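# Lift a headset by its headband and grip its cable

## Task

Using the right arm, lift the headset by its headband (not by the cable) and keep it motionless, with its lowest point at least roughly a hand's length above the table and no part of it extending beyond the table's edge. The headband must be pinched between the right gripper's fingers, with that gripper commanded to fully closed, and those fingers may touch nothing but the headband. Apart from the cable and the left arm, which is allowed to touch the headset, nothing may be in contact with the headset. The left gripper must hold the cable firmly between its fingers, not right at the fingertips or finger edges, at a point below where the cable exits the ear cup. Between the ear cup and that grip, the cable must stay well above the table and touch only itself, the headset and the arms. If the left arm were removed, no part of the headset may drop by more than a small amount. The cable's free end must not hang lower than the table top, and if it ever goes well below the table top or well past the table's edge, whether held or not, the task fails. Once every one of these conditions holds, declare the job finished. Apart from the requested hold, anything that stays in place only because the robot is holding it does not count as done.

## Robot and tools

ROBOT AND FRAME. There are two arms, left_arm and right_arm, each with six revolute joints and a parallel two-finger gripper. All positions are in one shared scene frame, in metres. The origin sits on the table top midway between the arms, +z is up, +x points out over the table, and left_arm is on the +y side. The base of left_arm is at (-0.034, +0.336, +0.065) and the base of right_arm is at (+0.018, -0.233, +0.065). Both bases are slightly tilted. The arm names do not refer to the left or right side of any camera image. The mounting plates and the metal frame behind the arms are fixed obstacles.

GRIPPER FRAME. The fingers extend along the gripper's +z axis and open and close along its y axis. end_effector_position is the point between the finger pads, about 1 cm back from the tips. Orientation is given as a quaternion in w,x,y,z order.

ROW FORMAT (used by both motion tools). A row has 16 numbers: left_arm x, y, z, qw, qx, qy, qz, opening, followed by the same eight for right_arm. You must always send all 16, even when only one arm should move. The positions and quaternions are absolute target poses in the scene frame, not offsets. Opening ranges from -1 (closed) to +1 (fully open, 0.094 m).

execute_actions(actions). actions is a list of up to 15 actions. Each action is a list of up to 15 rows, and each row is applied for one 1/30 s control step. If an action has fewer than 15 rows, its last row is repeated until 15 steps have run, so each action lasts 0.5 s. An empty list only returns the current state and images. An action is rejected for both arms if any target lies more than 0.6 m from that gripper's current position along any of that gripper's axes. If the first action fails this check against the latest reported state, or if any action is malformed, the whole call is rejected and nothing moves. On every step, the commanded pose is clipped to within 70 mm and 16 degrees of the measured pose, and after an action the arm travels no further than its last clipped pose. Far targets therefore need several actions. To keep an orientation steady, repeat the same quaternion in every row instead of copying a reported value that may have drifted.

move(target, speed, blocking). target is a single 16-number row of absolute poses and openings. Each gripper moves in a straight line toward its pose, both paths finish together, and a path lasts between 0.5 and 10 s; a path that would take longer stops at 10 s, short of its target. speed is the top path speed in m/s, from 0.002 to 0.5 (default 0.25). Rotation is limited to twice that value in rad/s, taking the shorter direction. The opening is applied at the start of the move. Paths do not avoid obstacles or the other arm, and the grippers can lag behind, drift off the path, or overshoot the speed, especially when an arm is close to straight. Faster moves and targets placed deeper past a contact produce harder impacts. With blocking=false the call returns after 0.5 s while the motion continues; call wait(0) to check progress, and use wait or stop before sending new rows or moves. The result includes a 'move:' line giving the outcome (done, off_target, moving, held, fault) and any limits that acted. limits=paced means the pose was clipped. limits=held means a check blocked some steps, after which the arm may move much faster than the set speed. Each gripper's remaining distance to its pose is also reported.

wait(seconds): 0 to 10 s. The robot keeps its last command, and a running move carries on. stop(): brakes a running move to a halt; the fingers keep moving. zoom_image(camera, region): camera is one of cam_high, cam_low, cam_left_wrist, cam_right_wrist; region is [x0, y0, x1, y1] in pixels of that camera's 504x504 image, measured from the top-left corner, and may be at most 504 by 504. read_manual(section): returns only the licence texts ("licences"). finished_scene(scene): give the number of the current scene to declare it complete; this cannot be undone.

RESULTS. The state line lists each gripper's position and quaternion. 'Hand target' lines show the pose each controller is currently driving toward. grip_measured is the actual finger opening on the command scale, and the last entry in Joint positions is that opening in metres; readings can be off by about 1 mm. 'pose unreachable' means a clearance check altered or blocked that arm's command. 'too close' treats each plate and its side of the frame as part of that arm. FAULT lines report arm stops. MOTOR HOT appears at 75 °C. At 90 °C the hot arm is halted for 10 s, and at 100 °C the arm goes limp and falls (both reported as OVER-TEMPERATURE FAULT). Reported hand positions can be wrong at long reach, and arms often finish a centimetre or more below the commanded pose. Joint limits (rad): waist -2.618 to 3.054, shoulder 0 to 3.142, elbow 0 to 3.142, wrist pitch -1.571 to 1.571, wrist yaw -1.571 to 1.571, wrist roll -2.094 to 2.094.

GRIPPING. For a secure hold, command an opening about 0.03 below grip_measured; a smaller difference gives a lighter grip. Pad force is roughly 50 to 62 N and is weaker on parts thinner than about 2 mm. Objects may occasionally be tugged or pushed by outside forces.

CAUTIONS. Approach contact slowly and avoid pressing hard. Keep the arms from hitting each other. Never knock anything off the table, and keep the cable's free end above the table top and inside its edge. To hold an arm still, resend its last reported pose and its intended opening in every call. The robot keeps executing your last command while you are thinking.

Each tool is called in YAML: its name, and indented under it one key for each argument.

## Session

execute_actions:
  actions: []

Scene clock: 0.00 s.
left_arm: end_effector_position=(+0.1751, -0.0386, +0.2140) grip_measured=+1.000 end_effector_quat_wxyz=(+0.388, -0.110, +0.862, -0.306) | right_arm: end_effector_position=(+0.2695, -0.2528, +0.1861) grip_measured=+1.000 end_effector_quat_wxyz=(-0.012, +0.695, +0.719, +0.023)
Joint positions: left_arm=[-1.562  1.572  0.926 -0.036 -0.751 -1.23   0.094] | right_arm=[-0.045  1.365  1.174 -1.285 -0.045  1.427  0.094]
Joint velocities: left_arm=[-0.007 -0.002 -0.007  0.007  0.125  0.037  0.   ] | right_arm=[ 0.012 -0.012 -0.007  0.051  0.007 -0.051  0.   ]
Motor temperatures (°C, as the motors report them): left_arm=[27 30 28 30 25 26] | right_arm=[27 28 32 33 25 25]
Hand target (left_arm): +0.176, -0.038, +0.220; +0.393, -0.111, +0.860, -0.307
Hand target (right_arm): +0.270, -0.254, +0.189; -0.006, +0.695, +0.719, +0.022

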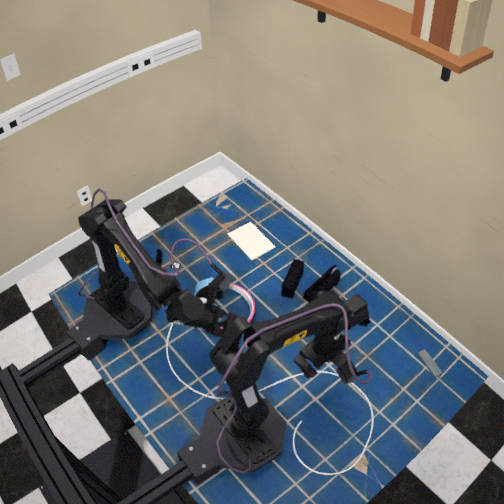

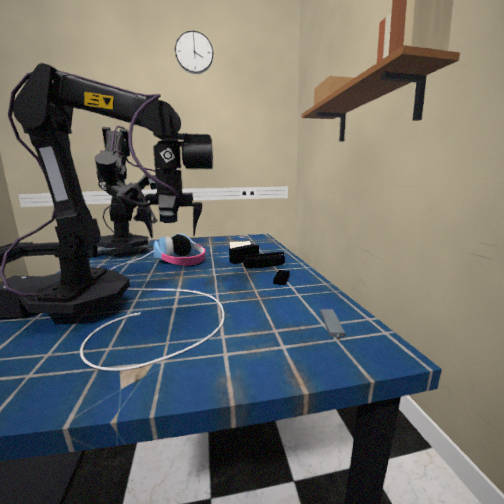

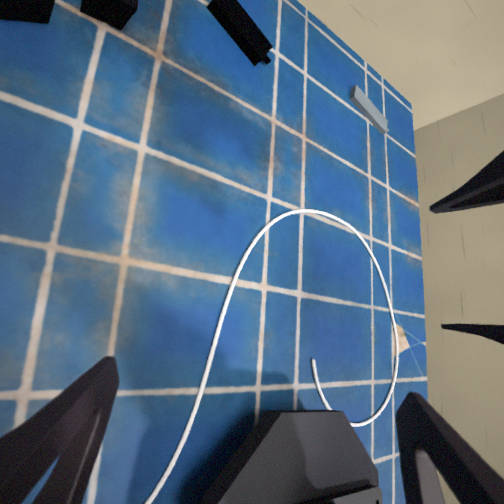

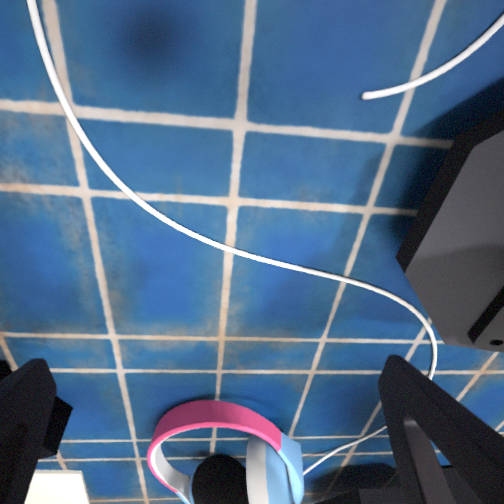

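Clearing the left arm out of the way first.

move:
  target: [0.27,0.38,0.26,0.2,-0.1,0.97,0,1, 0.2695,-0.2528,0.1861,-0.012,0.695,0.719,0.023,1]

zoom_image:
  camera: "cam_high"
  region: [130,220,330,400]

Scene clock: 7.53 s.
left_arm: end_effector_position=(+0.2649, +0.3794, +0.2561) grip_measured=+1.000 end_effector_quat_wxyz=(+0.208, -0.105, +0.973, +0.000) | right_arm: end_effector_position=(+0.2695, -0.2525, +0.1861) grip_measured=+1.000 end_effector_quat_wxyz=(-0.012, +0.695, +0.719, +0.024)
Joint positions: left_arm=[-0.046  1.194  1.234 -1.109 -0.003 -0.081  0.094] | right_arm=[-0.045  1.365  1.174 -1.285 -0.047  1.427  0.094]
Joint velocities: left_arm=[-0.002 -0.017 -0.017 -0.051  0.066  0.081  0.   ] | right_arm=[ 0.012  0.002  0.002 -0.022 -0.037 -0.022  0.   ]
Motor temperatures (°C, as the motors report them): left_arm=[27 32 30 31 25 26] | right_arm=[27 29 33 33 25 25]
Hand target (left_arm): +0.268, +0.381, +0.261; +0.209, -0.104, +0.972, -0.001
Hand target (right_arm): +0.270, -0.253, +0.186; -0.012, +0.695, +0.719, +0.023
Off the commanded pose (left_arm): 0.007 m, 1 deg.
Off the commanded pose (right_arm): 0.000 m, 0 deg.
move: done

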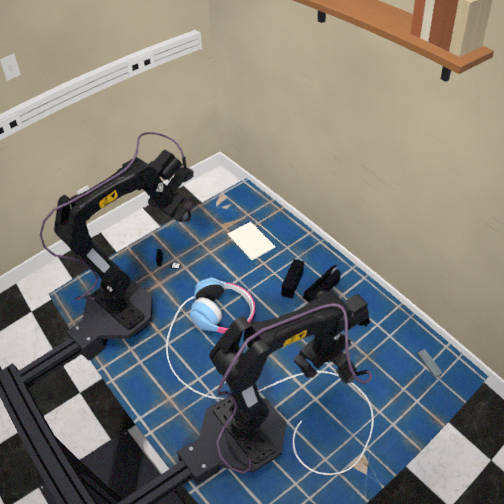

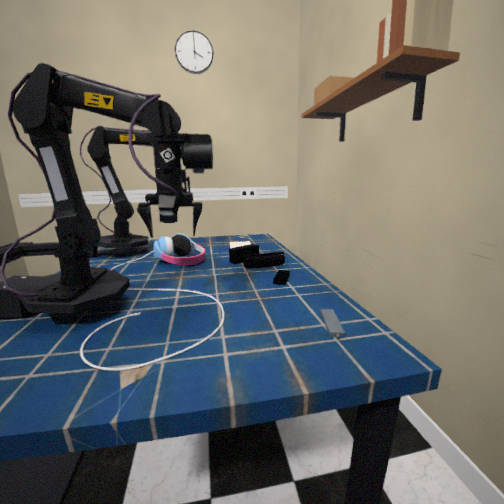

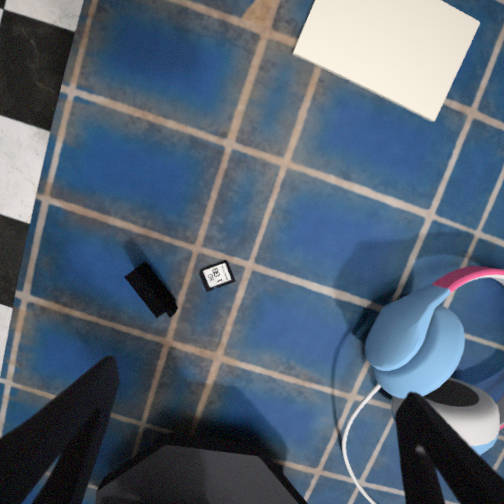

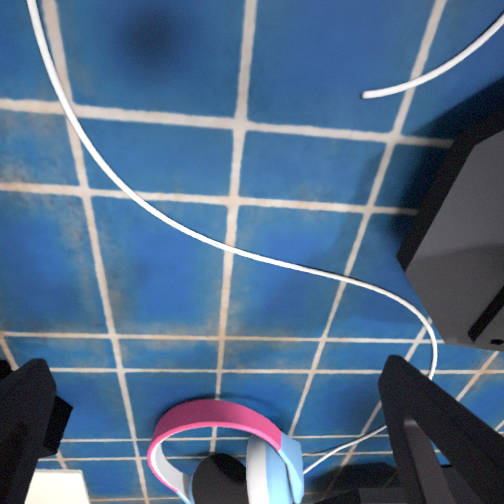

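Region (130, 220, 330, 400) of cam_high's 504x504 image, scaled by 2.520, with more detail than that image has; it fills the top 454 rows of this view, and the rest is white.

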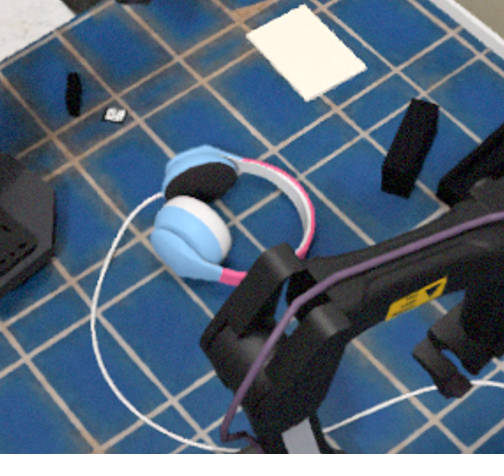

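move:
  target: [0.27,0.38,0.26,0.2,-0.1,0.97,0,1, 0.30,0.08,0.11,0,-0.309,0.951,0,1]

Scene clock: 29.90 s.
left_arm: end_effector_position=(+0.2656, +0.3794, +0.2568) grip_measured=+1.000 end_effector_quat_wxyz=(+0.202, -0.104, +0.974, -0.000) | right_arm: end_effector_position=(+0.2962, +0.0824, +0.1039) grip_measured=+1.000 end_effector_quat_wxyz=(-0.012, -0.301, +0.953, +0.013)
Joint positions: left_arm=[-0.046  1.208  1.252 -1.125 -0.002 -0.078  0.094] | right_arm=[ 0.936  2.131  1.746 -1.149  0.039  0.258  0.094]
Joint velocities: left_arm=[ 0.002 -0.007  0.007  0.022 -0.007  0.022  0.   ] | right_arm=[ 0.007 -0.007  0.012 -0.051  0.022 -0.037  0.   ]
Motor temperatures (°C, as the motors report them): left_arm=[27 31 34 31 25 26] | right_arm=[27 30 35 32 25 25]
Hand target (left_arm): +0.270, +0.380, +0.260; +0.201, -0.101, +0.974, +0.000
Hand target (right_arm): +0.298, +0.086, +0.108; -0.006, -0.308, +0.951, +0.011
Off the commanded pose (left_arm): 0.005 m, 0 deg.
Off the commanded pose (right_arm): 0.008 m, 2 deg.
move: done

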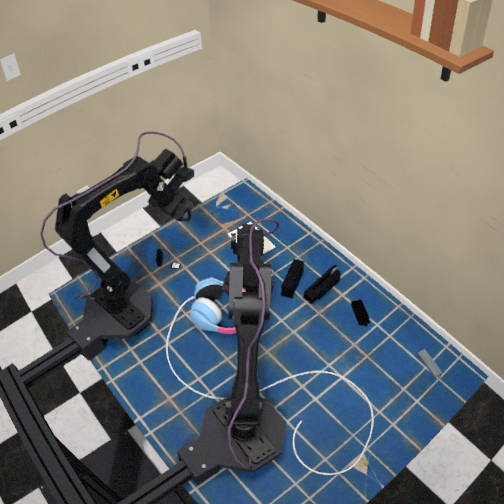

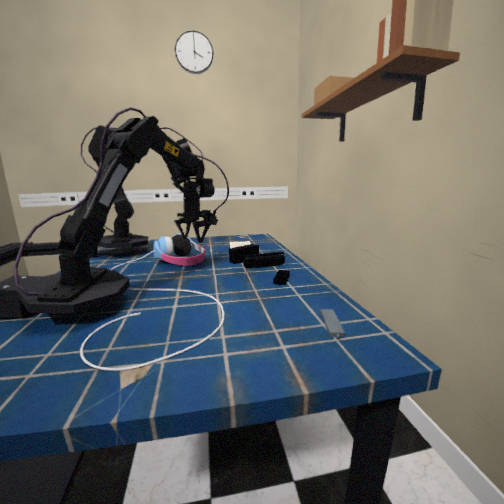

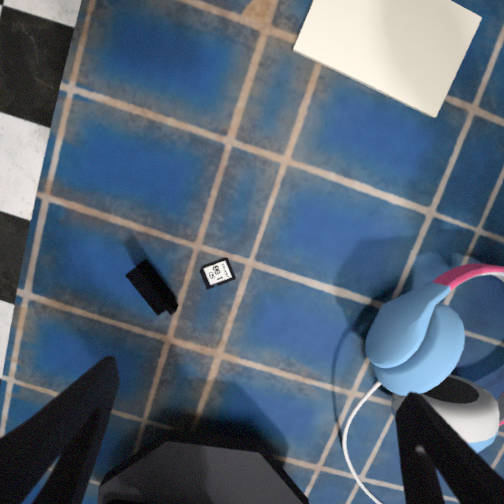

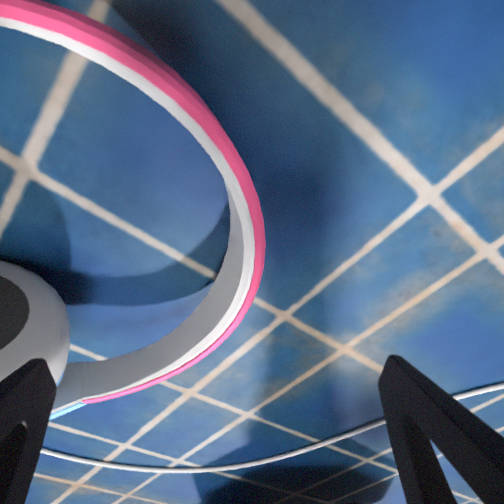

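move:
  target: [0.27,0.38,0.26,0.2,-0.1,0.97,0,1, 0.311,0.074,0.018,0,-0.309,0.951,0,1]
  speed: 0.08

Scene clock: 36.33 s.
left_arm: end_effector_position=(+0.2656, +0.3794, +0.2568) grip_measured=+1.000 end_effector_quat_wxyz=(+0.202, -0.104, +0.974, +0.000) | right_arm: end_effector_position=(+0.3069, +0.0756, +0.0198) grip_measured=+1.000 end_effector_quat_wxyz=(-0.006, -0.310, +0.951, +0.001)
Joint positions: left_arm=[-0.046  1.208  1.252 -1.125 -0.002 -0.078  0.094] | right_arm=[ 0.902  2.247  1.592 -0.881  0.063  0.205  0.094]
Joint velocities: left_arm=[ 0.002 -0.022 -0.007 -0.037 -0.066 -0.007  0.   ] | right_arm=[ 0.017  0.002 -0.017 -0.022  0.022  0.022  0.   ]
Motor temperatures (°C, as the motors report them): left_arm=[27 31 35 31 25 26] | right_arm=[27 33 35 32 25 25]
Hand target (left_arm): +0.270, +0.380, +0.260; +0.201, -0.100, +0.974, +0.000
Hand target (right_arm): +0.311, +0.074, +0.018; +0.000, -0.309, +0.951, -0.000
Off the commanded pose (left_arm): 0.005 m, 0 deg.
Off the commanded pose (right_arm): 0.005 m, 1 deg.
move: done

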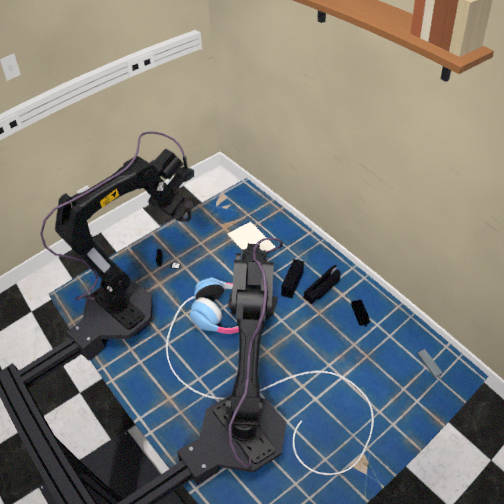

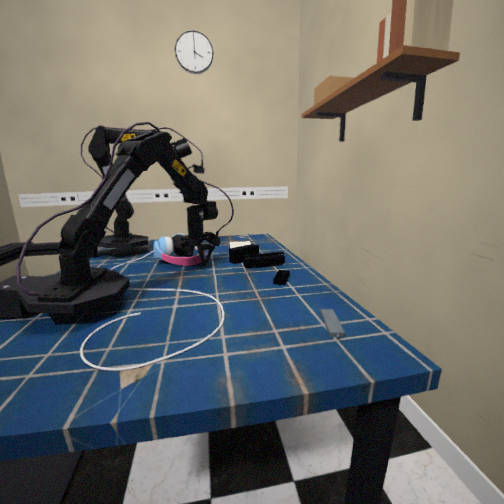

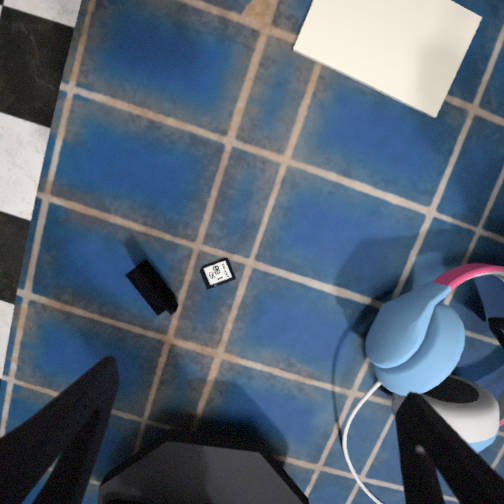

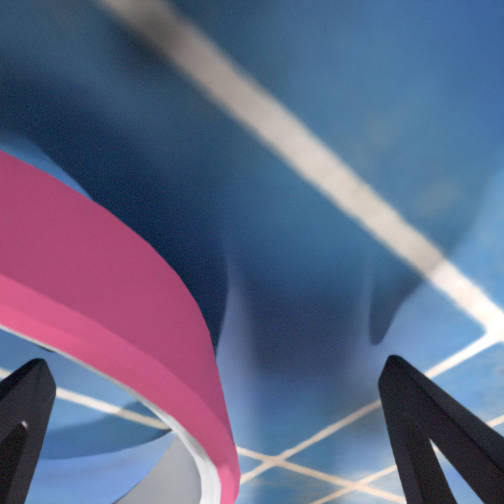

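move:
  target: [0.27,0.38,0.26,0.2,-0.1,0.97,0,1, 0.286,0.059,0.016,0,-0.309,0.951,0,1]
  speed: 0.04

Scene clock: 40.93 s.
left_arm: end_effector_position=(+0.2656, +0.3794, +0.2568) grip_measured=+1.000 end_effector_quat_wxyz=(+0.202, -0.104, +0.974, +0.000) | right_arm: end_effector_position=(+0.2854, +0.0551, +0.0128) grip_measured=+1.000 end_effector_quat_wxyz=(-0.014, -0.307, +0.951, -0.003)
Joint positions: left_arm=[-0.046  1.208  1.252 -1.125 -0.002 -0.078  0.094] | right_arm=[ 0.906  2.176  1.433 -0.811  0.062  0.216  0.094]
Joint velocities: left_arm=[ 0.002  0.002 -0.012  0.125 -0.022  0.022  0.   ] | right_arm=[ 0.012  0.002 -0.012  0.007 -0.037  0.037  0.   ]
Motor temperatures (°C, as the motors report them): left_arm=[27 31 35 31 25 26] | right_arm=[27 34 35 32 25 25]
Hand target (left_arm): +0.270, +0.380, +0.260; +0.201, -0.101, +0.974, +0.000
Hand target (right_arm): +0.286, +0.059, +0.016; -0.001, -0.309, +0.951, +0.000
Off the commanded pose (left_arm): 0.005 m, 0 deg.
Off the commanded pose (right_arm): 0.005 m, 2 deg.
move: done

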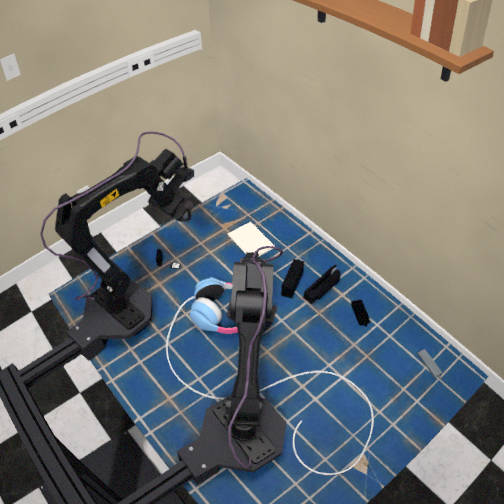

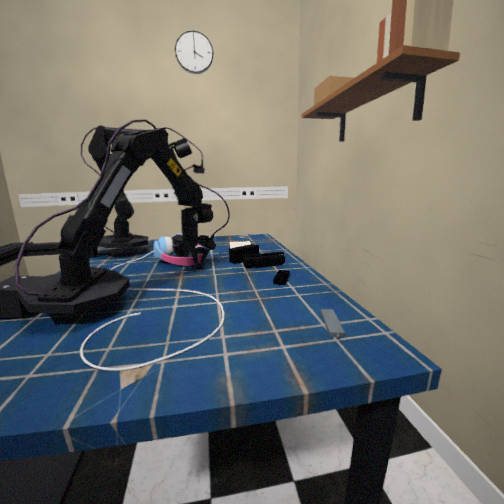

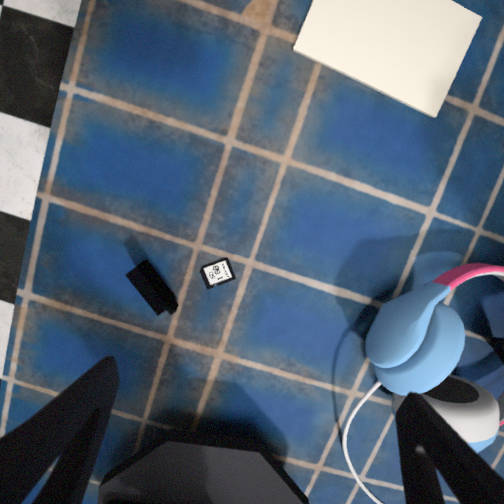

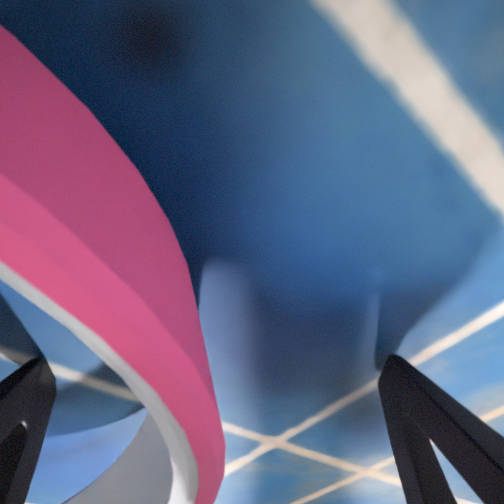

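move:
  target: [0.27,0.38,0.26,0.2,-0.1,0.97,0,1, 0.281,0.066,0.018,0,-0.309,0.951,0,1]
  speed: 0.03

move:
  target: [0.27,0.38,0.26,0.2,-0.1,0.97,0,1, 0.281,0.066,0.018,0,-0.309,0.951,0,-1]

move:
  target: [0.27,0.38,0.26,0.2,-0.1,0.97,0,1, 0.31,0.05,0.2,0.1,-0.38,0.91,-0.1,-1]
  speed: 0.15

Scene clock: 50.23 s.
left_arm: end_effector_position=(+0.2655, +0.3793, +0.2567) grip_measured=+1.000 end_effector_quat_wxyz=(+0.201, -0.104, +0.974, +0.000) | right_arm: end_effector_position=(+0.2785, +0.0615, +0.0135) grip_measured=+1.000 end_effector_quat_wxyz=(-0.014, -0.309, +0.951, -0.002)
Joint positions: left_arm=[-0.046  1.208  1.252 -1.125 -0.002 -0.078  0.094] | right_arm=[ 0.93   2.176  1.433 -0.811  0.063  0.236  0.094]
Joint velocities: left_arm=[ 0.007  0.002 -0.002  0.051 -0.037 -0.007  0.   ] | right_arm=[ 0.037 -0.012 -0.007 -0.081 -0.081 -0.051  0.   ]
Motor temperatures (°C, as the motors report them): left_arm=[27 30 36 31 25 26] | right_arm=[27 37 34 32 25 25]
Hand target (left_arm): +0.270, +0.380, +0.260; +0.201, -0.101, +0.974, +0.000
Hand target (right_arm): +0.281, +0.066, +0.018; -0.001, -0.309, +0.951, +0.000
Off the commanded pose (left_arm): 0.006 m, 0 deg.
Off the commanded pose (right_arm): 0.007 m, 2 deg.
move: done

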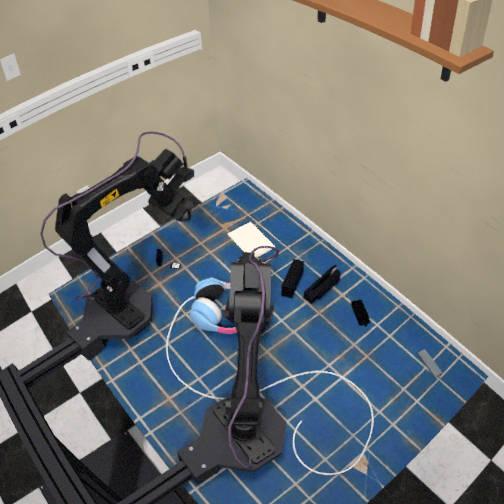

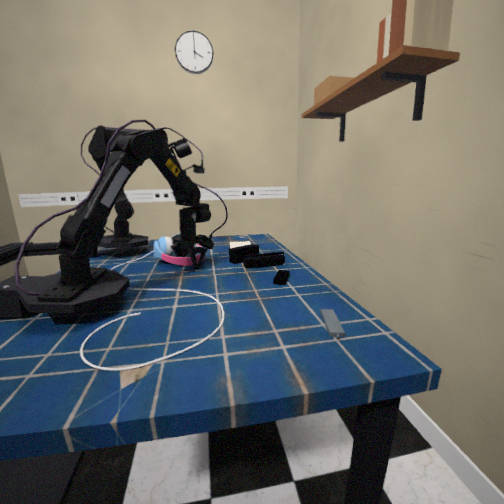

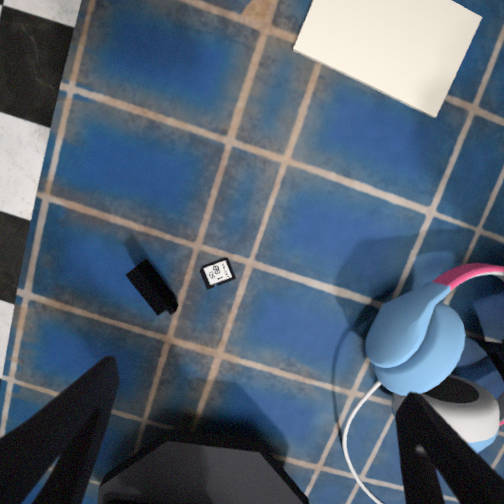

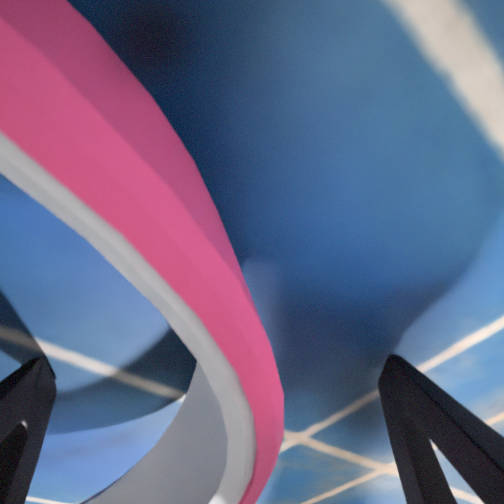

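Scene clock: 50.93 s.
left_arm: end_effector_position=(+0.2655, +0.3793, +0.2567) grip_measured=+1.000 end_effector_quat_wxyz=(+0.201, -0.104, +0.974, +0.000) | right_arm: end_effector_position=(+0.2786, +0.0737, +0.0226) grip_measured=-0.805 end_effector_quat_wxyz=(-0.008, -0.307, +0.951, +0.028)
Joint positions: left_arm=[-0.046  1.208  1.252 -1.125 -0.002 -0.078  0.094] | right_arm=[ 0.931  2.156  1.44  -0.797  0.017  0.239  0.009]
Joint velocities: left_arm=[-0.002 -0.007 -0.012  0.007 -0.051 -0.037  0.   ] | right_arm=[ 0.012  0.007 -0.012  0.007  0.022 -0.007  0.001]
Motor temperatures (°C, as the motors report them): left_arm=[27 30 36 31 25 26] | right_arm=[27 37 34 32 25 25]
Hand target (left_arm): +0.270, +0.380, +0.260; +0.201, -0.101, +0.974, +0.000
Hand target (right_arm): +0.281, +0.066, +0.019; -0.000, -0.309, +0.951, +0.001
Off the commanded pose (left_arm): 0.006 m, 0 deg.
Off the commanded pose (right_arm): 0.009 m, 3 deg.
move: off_target (right_arm)

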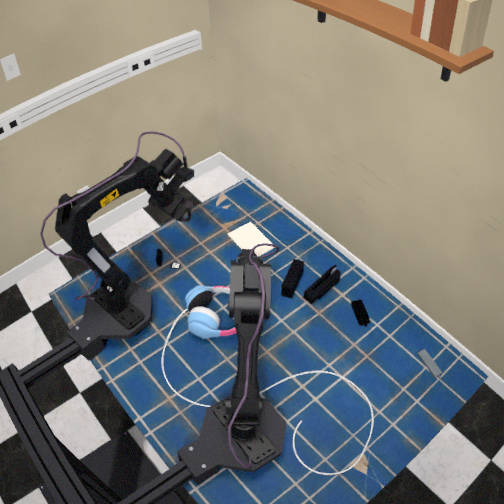

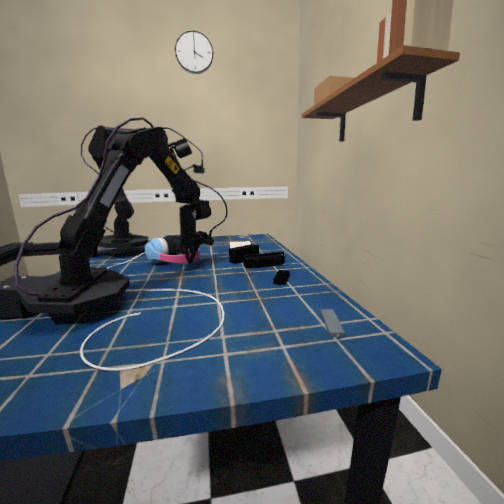

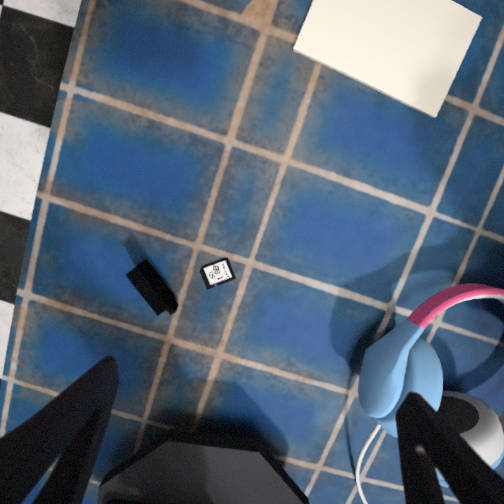

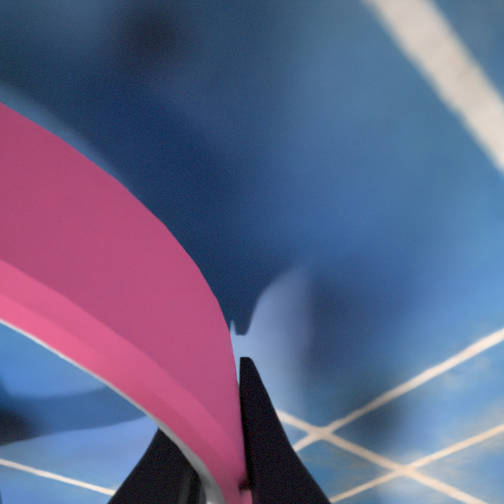

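Scene clock: 52.80 s.
left_arm: end_effector_position=(+0.2655, +0.3793, +0.2567) grip_measured=+1.000 end_effector_quat_wxyz=(+0.201, -0.104, +0.974, +0.000) | right_arm: end_effector_position=(+0.3093, +0.0435, +0.1843) grip_measured=-0.811 end_effector_quat_wxyz=(+0.085, -0.379, +0.915, -0.110)
Joint positions: left_arm=[-0.046  1.208  1.252 -1.125 -0.002 -0.078  0.094] | right_arm=[ 1.002  1.968  1.784 -1.315  0.354  0.142  0.009]
Joint velocities: left_arm=[-0.007 -0.007 -0.022  0.037  0.037 -0.066  0.   ] | right_arm=[-0.002 -0.002  0.022 -0.066 -0.007 -0.051 -0.   ]
Motor temperatures (°C, as the motors report them): left_arm=[27 30 36 31 25 26] | right_arm=[27 38 35 32 25 25]
Hand target (left_arm): +0.270, +0.380, +0.260; +0.201, -0.101, +0.974, +0.000
Hand target (right_arm): +0.309, +0.049, +0.200; +0.101, -0.382, +0.913, -0.098
Off the commanded pose (left_arm): 0.006 m, 0 deg.
Off the commanded pose (right_arm): 0.017 m, 2 deg.
move: off_target (right_arm)

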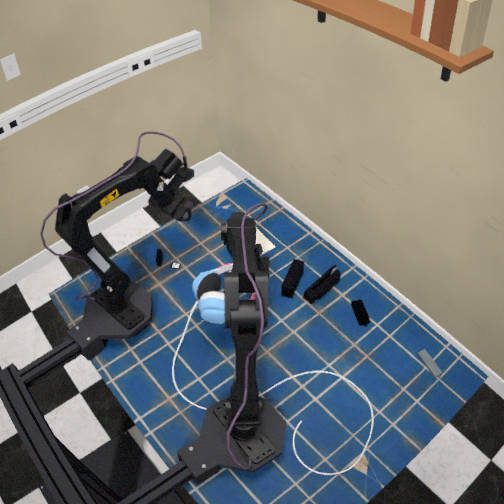

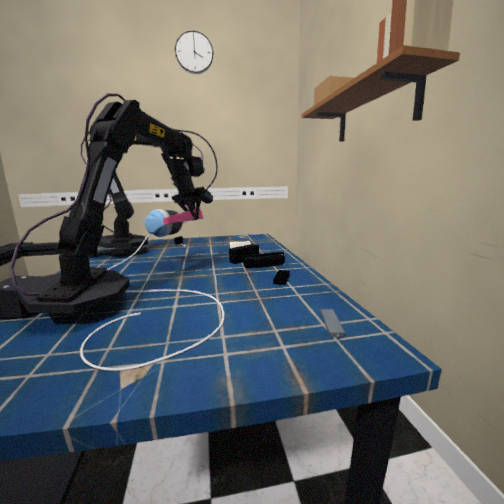

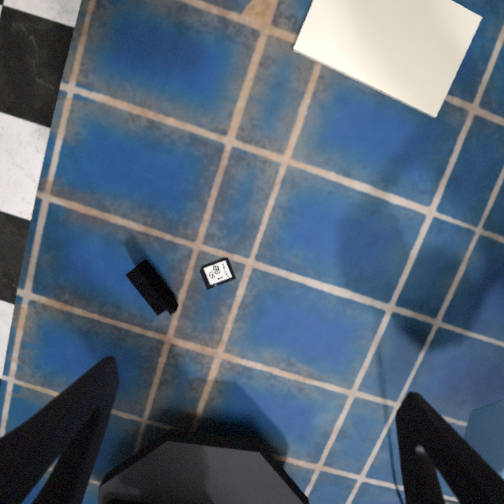

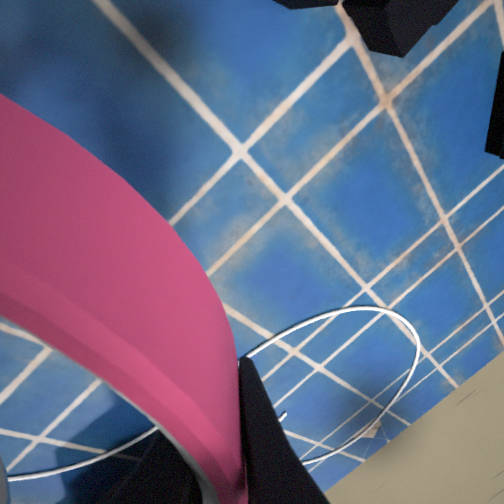

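move:
  target: [0.27,0.38,0.26,0.2,-0.1,0.97,0,1, 0.35,0.01,0.36,0.382,-0.595,0.708,-0.034,-1]
  speed: 0.2

move:
  target: [0.27,0.25,0.2,0.42,0.13,0.89,-0.06,1, 0.37,-0.03,0.52,0.612,-0.612,0.354,-0.354,-1]
  speed: 0.2

Scene clock: 65.73 s.
left_arm: end_effector_position=(+0.2655, +0.3793, +0.2567) grip_measured=+1.000 end_effector_quat_wxyz=(+0.201, -0.104, +0.974, +0.000) | right_arm: end_effector_position=(+0.3466, +0.0038, +0.3455) grip_measured=-0.811 end_effector_quat_wxyz=(-0.346, +0.612, -0.710, +0.045)
Joint positions: left_arm=[-0.046  1.208  1.252 -1.125 -0.002 -0.078  0.094] | right_arm=[ 0.802  1.442  1.615 -0.979  0.151 -0.769  0.009]
Joint velocities: left_arm=[-0.007 -0.002  0.012  0.007 -0.037 -0.037  0.   ] | right_arm=[ 0.002  0.007 -0.002  0.051  0.037 -0.037  0.   ]
Motor temperatures (°C, as the motors report them): left_arm=[27 30 36 31 25 26] | right_arm=[27 39 36 32 25 25]
Hand target (left_arm): +0.270, +0.380, +0.260; +0.201, -0.101, +0.974, +0.000
Hand target (right_arm): +0.349, +0.007, +0.366; +0.382, -0.599, +0.703, -0.033
Off the commanded pose (left_arm): 0.006 m, 0 deg.
Off the commanded pose (right_arm): 0.016 m, 5 deg.
move: off_target (right_arm)

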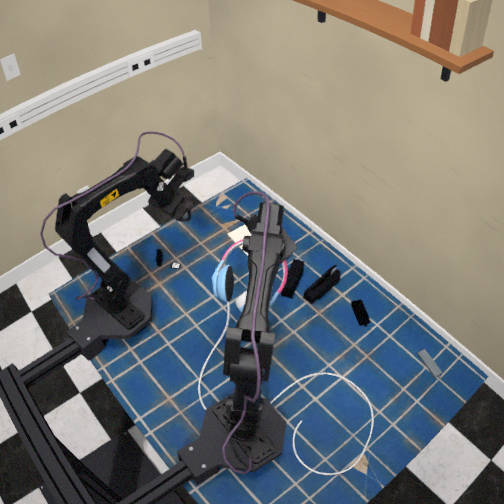

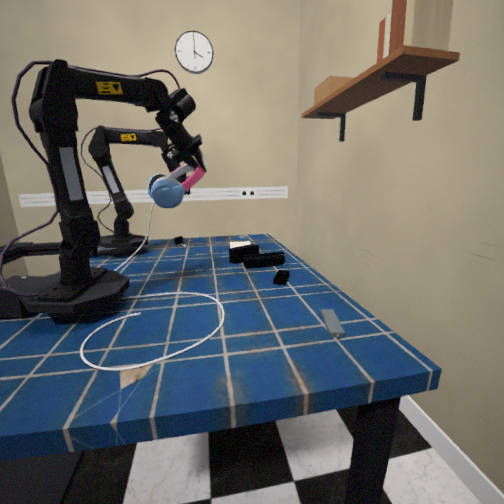

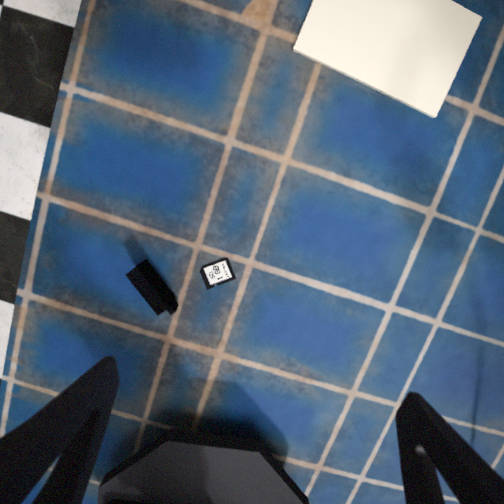

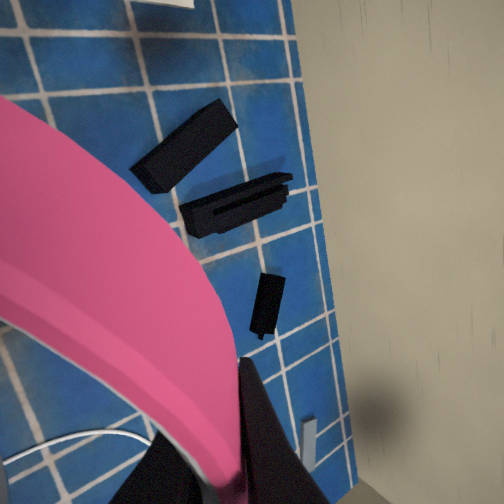

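Scene clock: 69.10 s.
left_arm: end_effector_position=(+0.2705, +0.2508, +0.1933) grip_measured=+1.000 end_effector_quat_wxyz=(+0.404, +0.129, +0.903, -0.063) | right_arm: end_effector_position=(+0.3689, -0.0278, +0.4906) grip_measured=-0.811 end_effector_quat_wxyz=(-0.577, +0.651, -0.363, +0.335)
Joint positions: left_arm=[-0.507  0.911  0.574 -0.321 -0.057  0.003  0.094] | right_arm=[ 0.707  1.112  1.309 -0.244  0.109 -1.638  0.009]
Joint velocities: left_arm=[-0.002  0.002  0.002  0.022  0.066 -0.007  0.   ] | right_arm=[-0.012 -0.002 -0.007 -0.037 -0.081  0.022 -0.   ]
Motor temperatures (°C, as the motors report them): left_arm=[27 31 36 31 25 26] | right_arm=[27 37 37 33 25 25]
Hand target (left_arm): +0.270, +0.250, +0.200; +0.420, +0.133, +0.896, -0.062
Hand target (right_arm): +0.365, -0.034, +0.522; -0.613, +0.616, -0.347, +0.353
Off the commanded pose (left_arm): 0.007 m, 2 deg.
Off the commanded pose (right_arm): 0.030 m, 6 deg.
move: off_target (right_arm)

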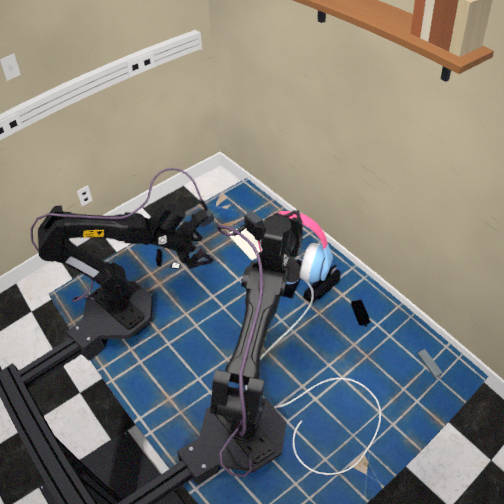

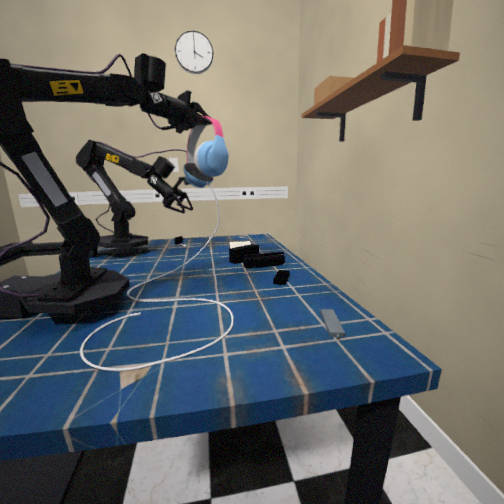

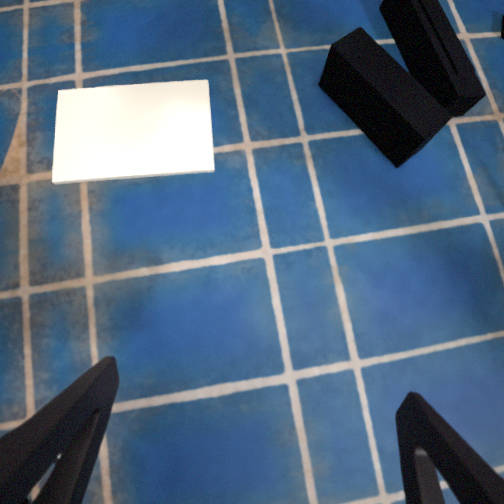

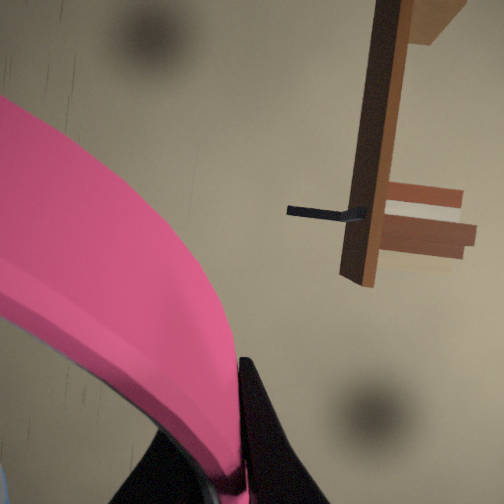

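move:
  target: [0.27,0.08,0.14,0.524,0.333,0.749,-0.234,1, 0.37,-0.03,0.53,0.612,-0.612,0.354,-0.354,-1]
  speed: 0.2

move:
  target: [0.32,-0.03,0.15,0.646,0.288,0.646,-0.288,1, 0.37,-0.03,0.53,0.612,-0.612,0.354,-0.354,-1]
  speed: 0.1

Scene clock: 79.90 s.
left_arm: end_effector_position=(+0.2745, +0.0839, +0.1442) grip_measured=+1.000 end_effector_quat_wxyz=(+0.525, +0.326, +0.752, -0.231) | right_arm: end_effector_position=(+0.3704, -0.0279, +0.4836) grip_measured=-0.811 end_effector_quat_wxyz=(-0.567, +0.657, -0.368, +0.333)
Joint positions: left_arm=[-0.811  1.556  0.345  0.897  0.156  0.125  0.094] | right_arm=[ 0.707  1.118  1.309 -0.262  0.117 -1.639  0.009]
Joint velocities: left_arm=[ 0.002  0.017 -0.012  0.007 -0.007 -0.051  0.   ] | right_arm=[-0.007  0.002 -0.012 -0.007 -0.081  0.022  0.001]
Motor temperatures (°C, as the motors report them): left_arm=[27 31 34 33 25 26] | right_arm=[27 35 37 37 25 25]
Hand target (left_arm): +0.271, +0.080, +0.140; +0.522, +0.334, +0.749, -0.234
Hand target (right_arm): +0.366, -0.033, +0.529; -0.612, +0.613, -0.353, +0.353
Off the commanded pose (left_arm): 0.007 m, 1 deg.
Off the commanded pose (right_arm): 0.046 m, 8 deg.
move: off_target (right_arm)

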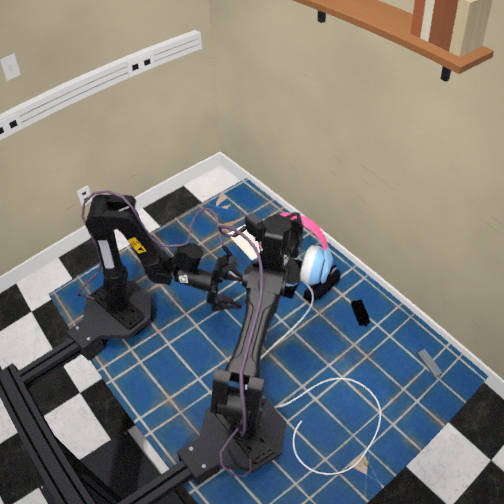

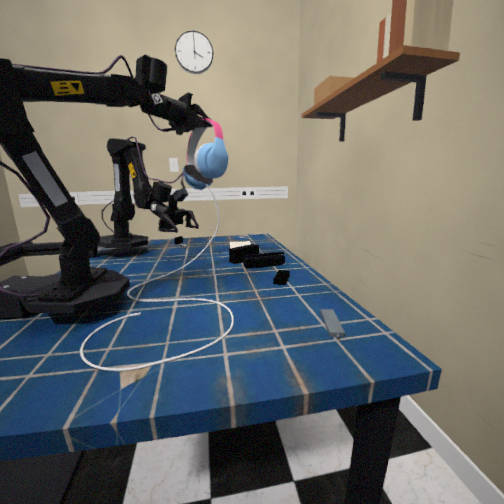

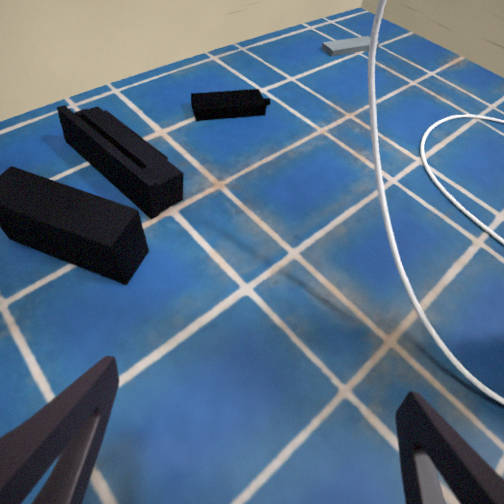

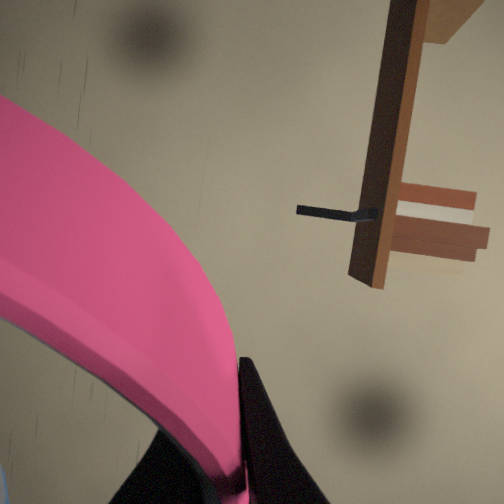

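Scene clock: 82.17 s.
left_arm: end_effector_position=(+0.3193, -0.0232, +0.1463) grip_measured=+1.000 end_effector_quat_wxyz=(+0.640, +0.294, +0.651, -0.282) | right_arm: end_effector_position=(+0.3715, -0.0270, +0.4818) grip_measured=-0.811 end_effector_quat_wxyz=(-0.565, +0.659, -0.368, +0.332)
Joint positions: left_arm=[-0.971  2.172  0.692  1.495  0.046  0.085  0.094] | right_arm=[ 0.707  1.123  1.309 -0.263  0.117 -1.639  0.009]
Joint velocities: left_arm=[ 0.007  0.007 -0.002 -0.007 -0.007  0.066  0.   ] | right_arm=[ 0.027  0.022 -0.012  0.007  0.051  0.007  0.   ]
Motor temperatures (°C, as the motors report them): left_arm=[27 31 34 33 25 26] | right_arm=[27 34 38 37 25 25]
Hand target (left_arm): +0.320, -0.029, +0.150; +0.645, +0.290, +0.646, -0.288
Hand target (right_arm): +0.366, -0.033, +0.529; -0.612, +0.613, -0.353, +0.353
Off the commanded pose (left_arm): 0.008 m, 1 deg.
Off the commanded pose (right_arm): 0.048 m, 8 deg.
move: off_target (right_arm)

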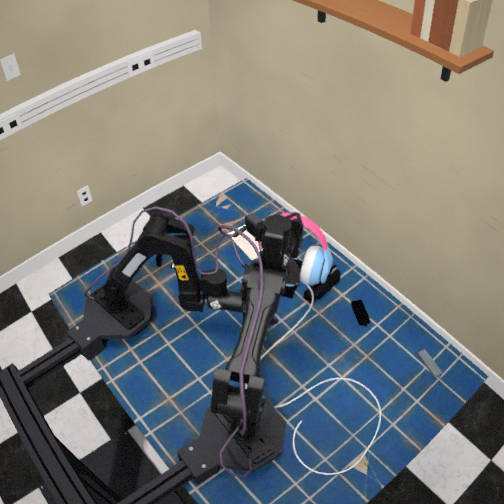

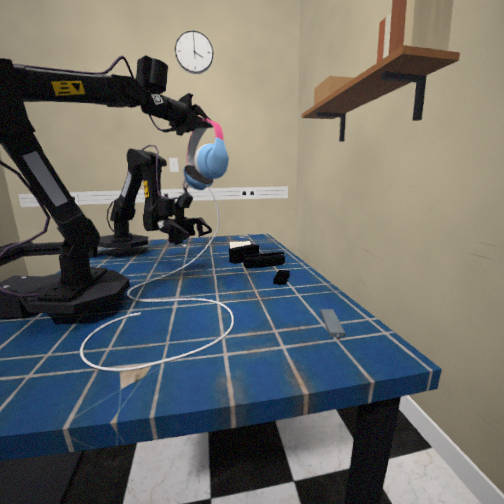

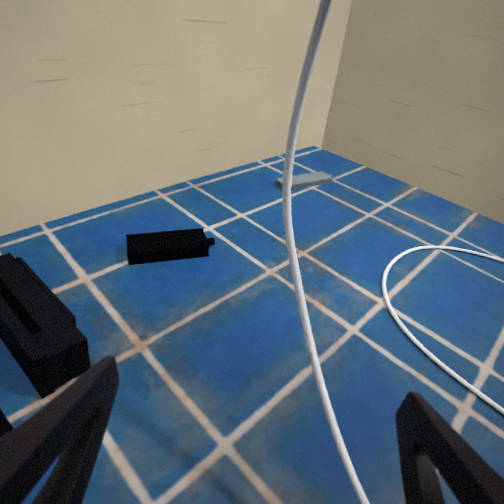

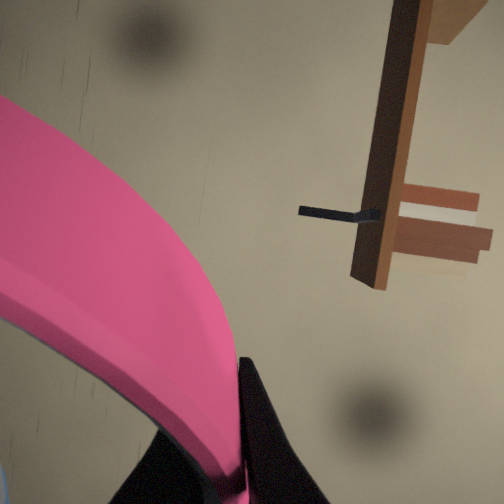

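move:
  target: [0.338,-0.08,0.15,0.646,0.288,0.646,-0.288,0.5, 0.37,-0.03,0.53,0.612,-0.612,0.354,-0.354,-1]
  speed: 0.05

Scene clock: 87.37 s.
left_arm: end_effector_position=(+0.3384, -0.0731, +0.1528) grip_measured=+0.502 end_effector_quat_wxyz=(+0.649, +0.289, +0.644, -0.285) | right_arm: end_effector_position=(+0.3723, -0.0263, +0.4802) grip_measured=-0.811 end_effector_quat_wxyz=(-0.564, +0.660, -0.369, +0.331)
Joint positions: left_arm=[-1.031  2.256  0.913  1.384 -0.016  0.084  0.071] | right_arm=[ 0.707  1.127  1.309 -0.263  0.117 -1.639  0.009]
Joint velocities: left_arm=[ 0.002 -0.002  0.017 -0.066 -0.007 -0.007 -0.001] | right_arm=[-0.002 -0.002 -0.007 -0.066  0.037 -0.007 -0.001]
Motor temperatures (°C, as the motors report them): left_arm=[27 33 34 34 25 26] | right_arm=[27 33 39 38 25 25]
Hand target (left_arm): +0.338, -0.080, +0.150; +0.646, +0.288, +0.646, -0.288
Hand target (right_arm): +0.366, -0.033, +0.528; -0.612, +0.613, -0.353, +0.353
Off the commanded pose (left_arm): 0.007 m, 1 deg.
Off the commanded pose (right_arm): 0.050 m, 8 deg.
move: off_target (right_arm)

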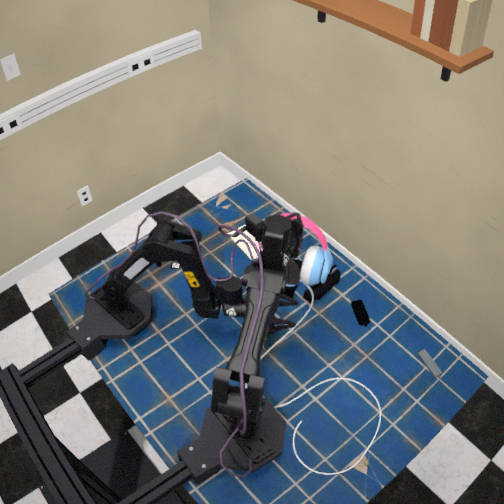

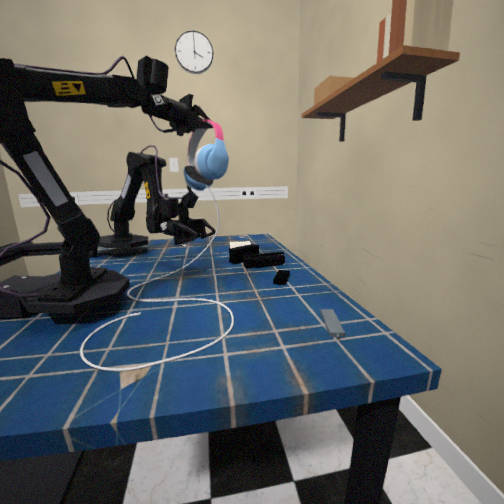

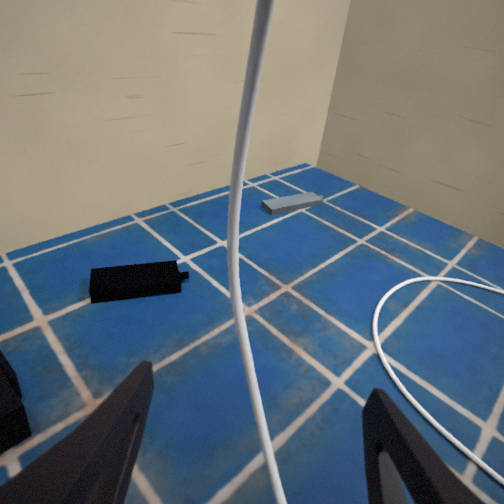

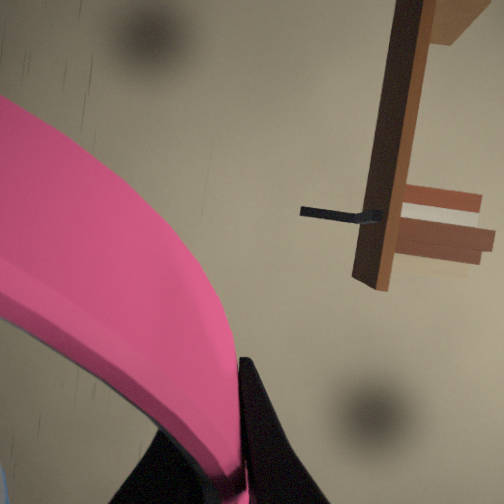

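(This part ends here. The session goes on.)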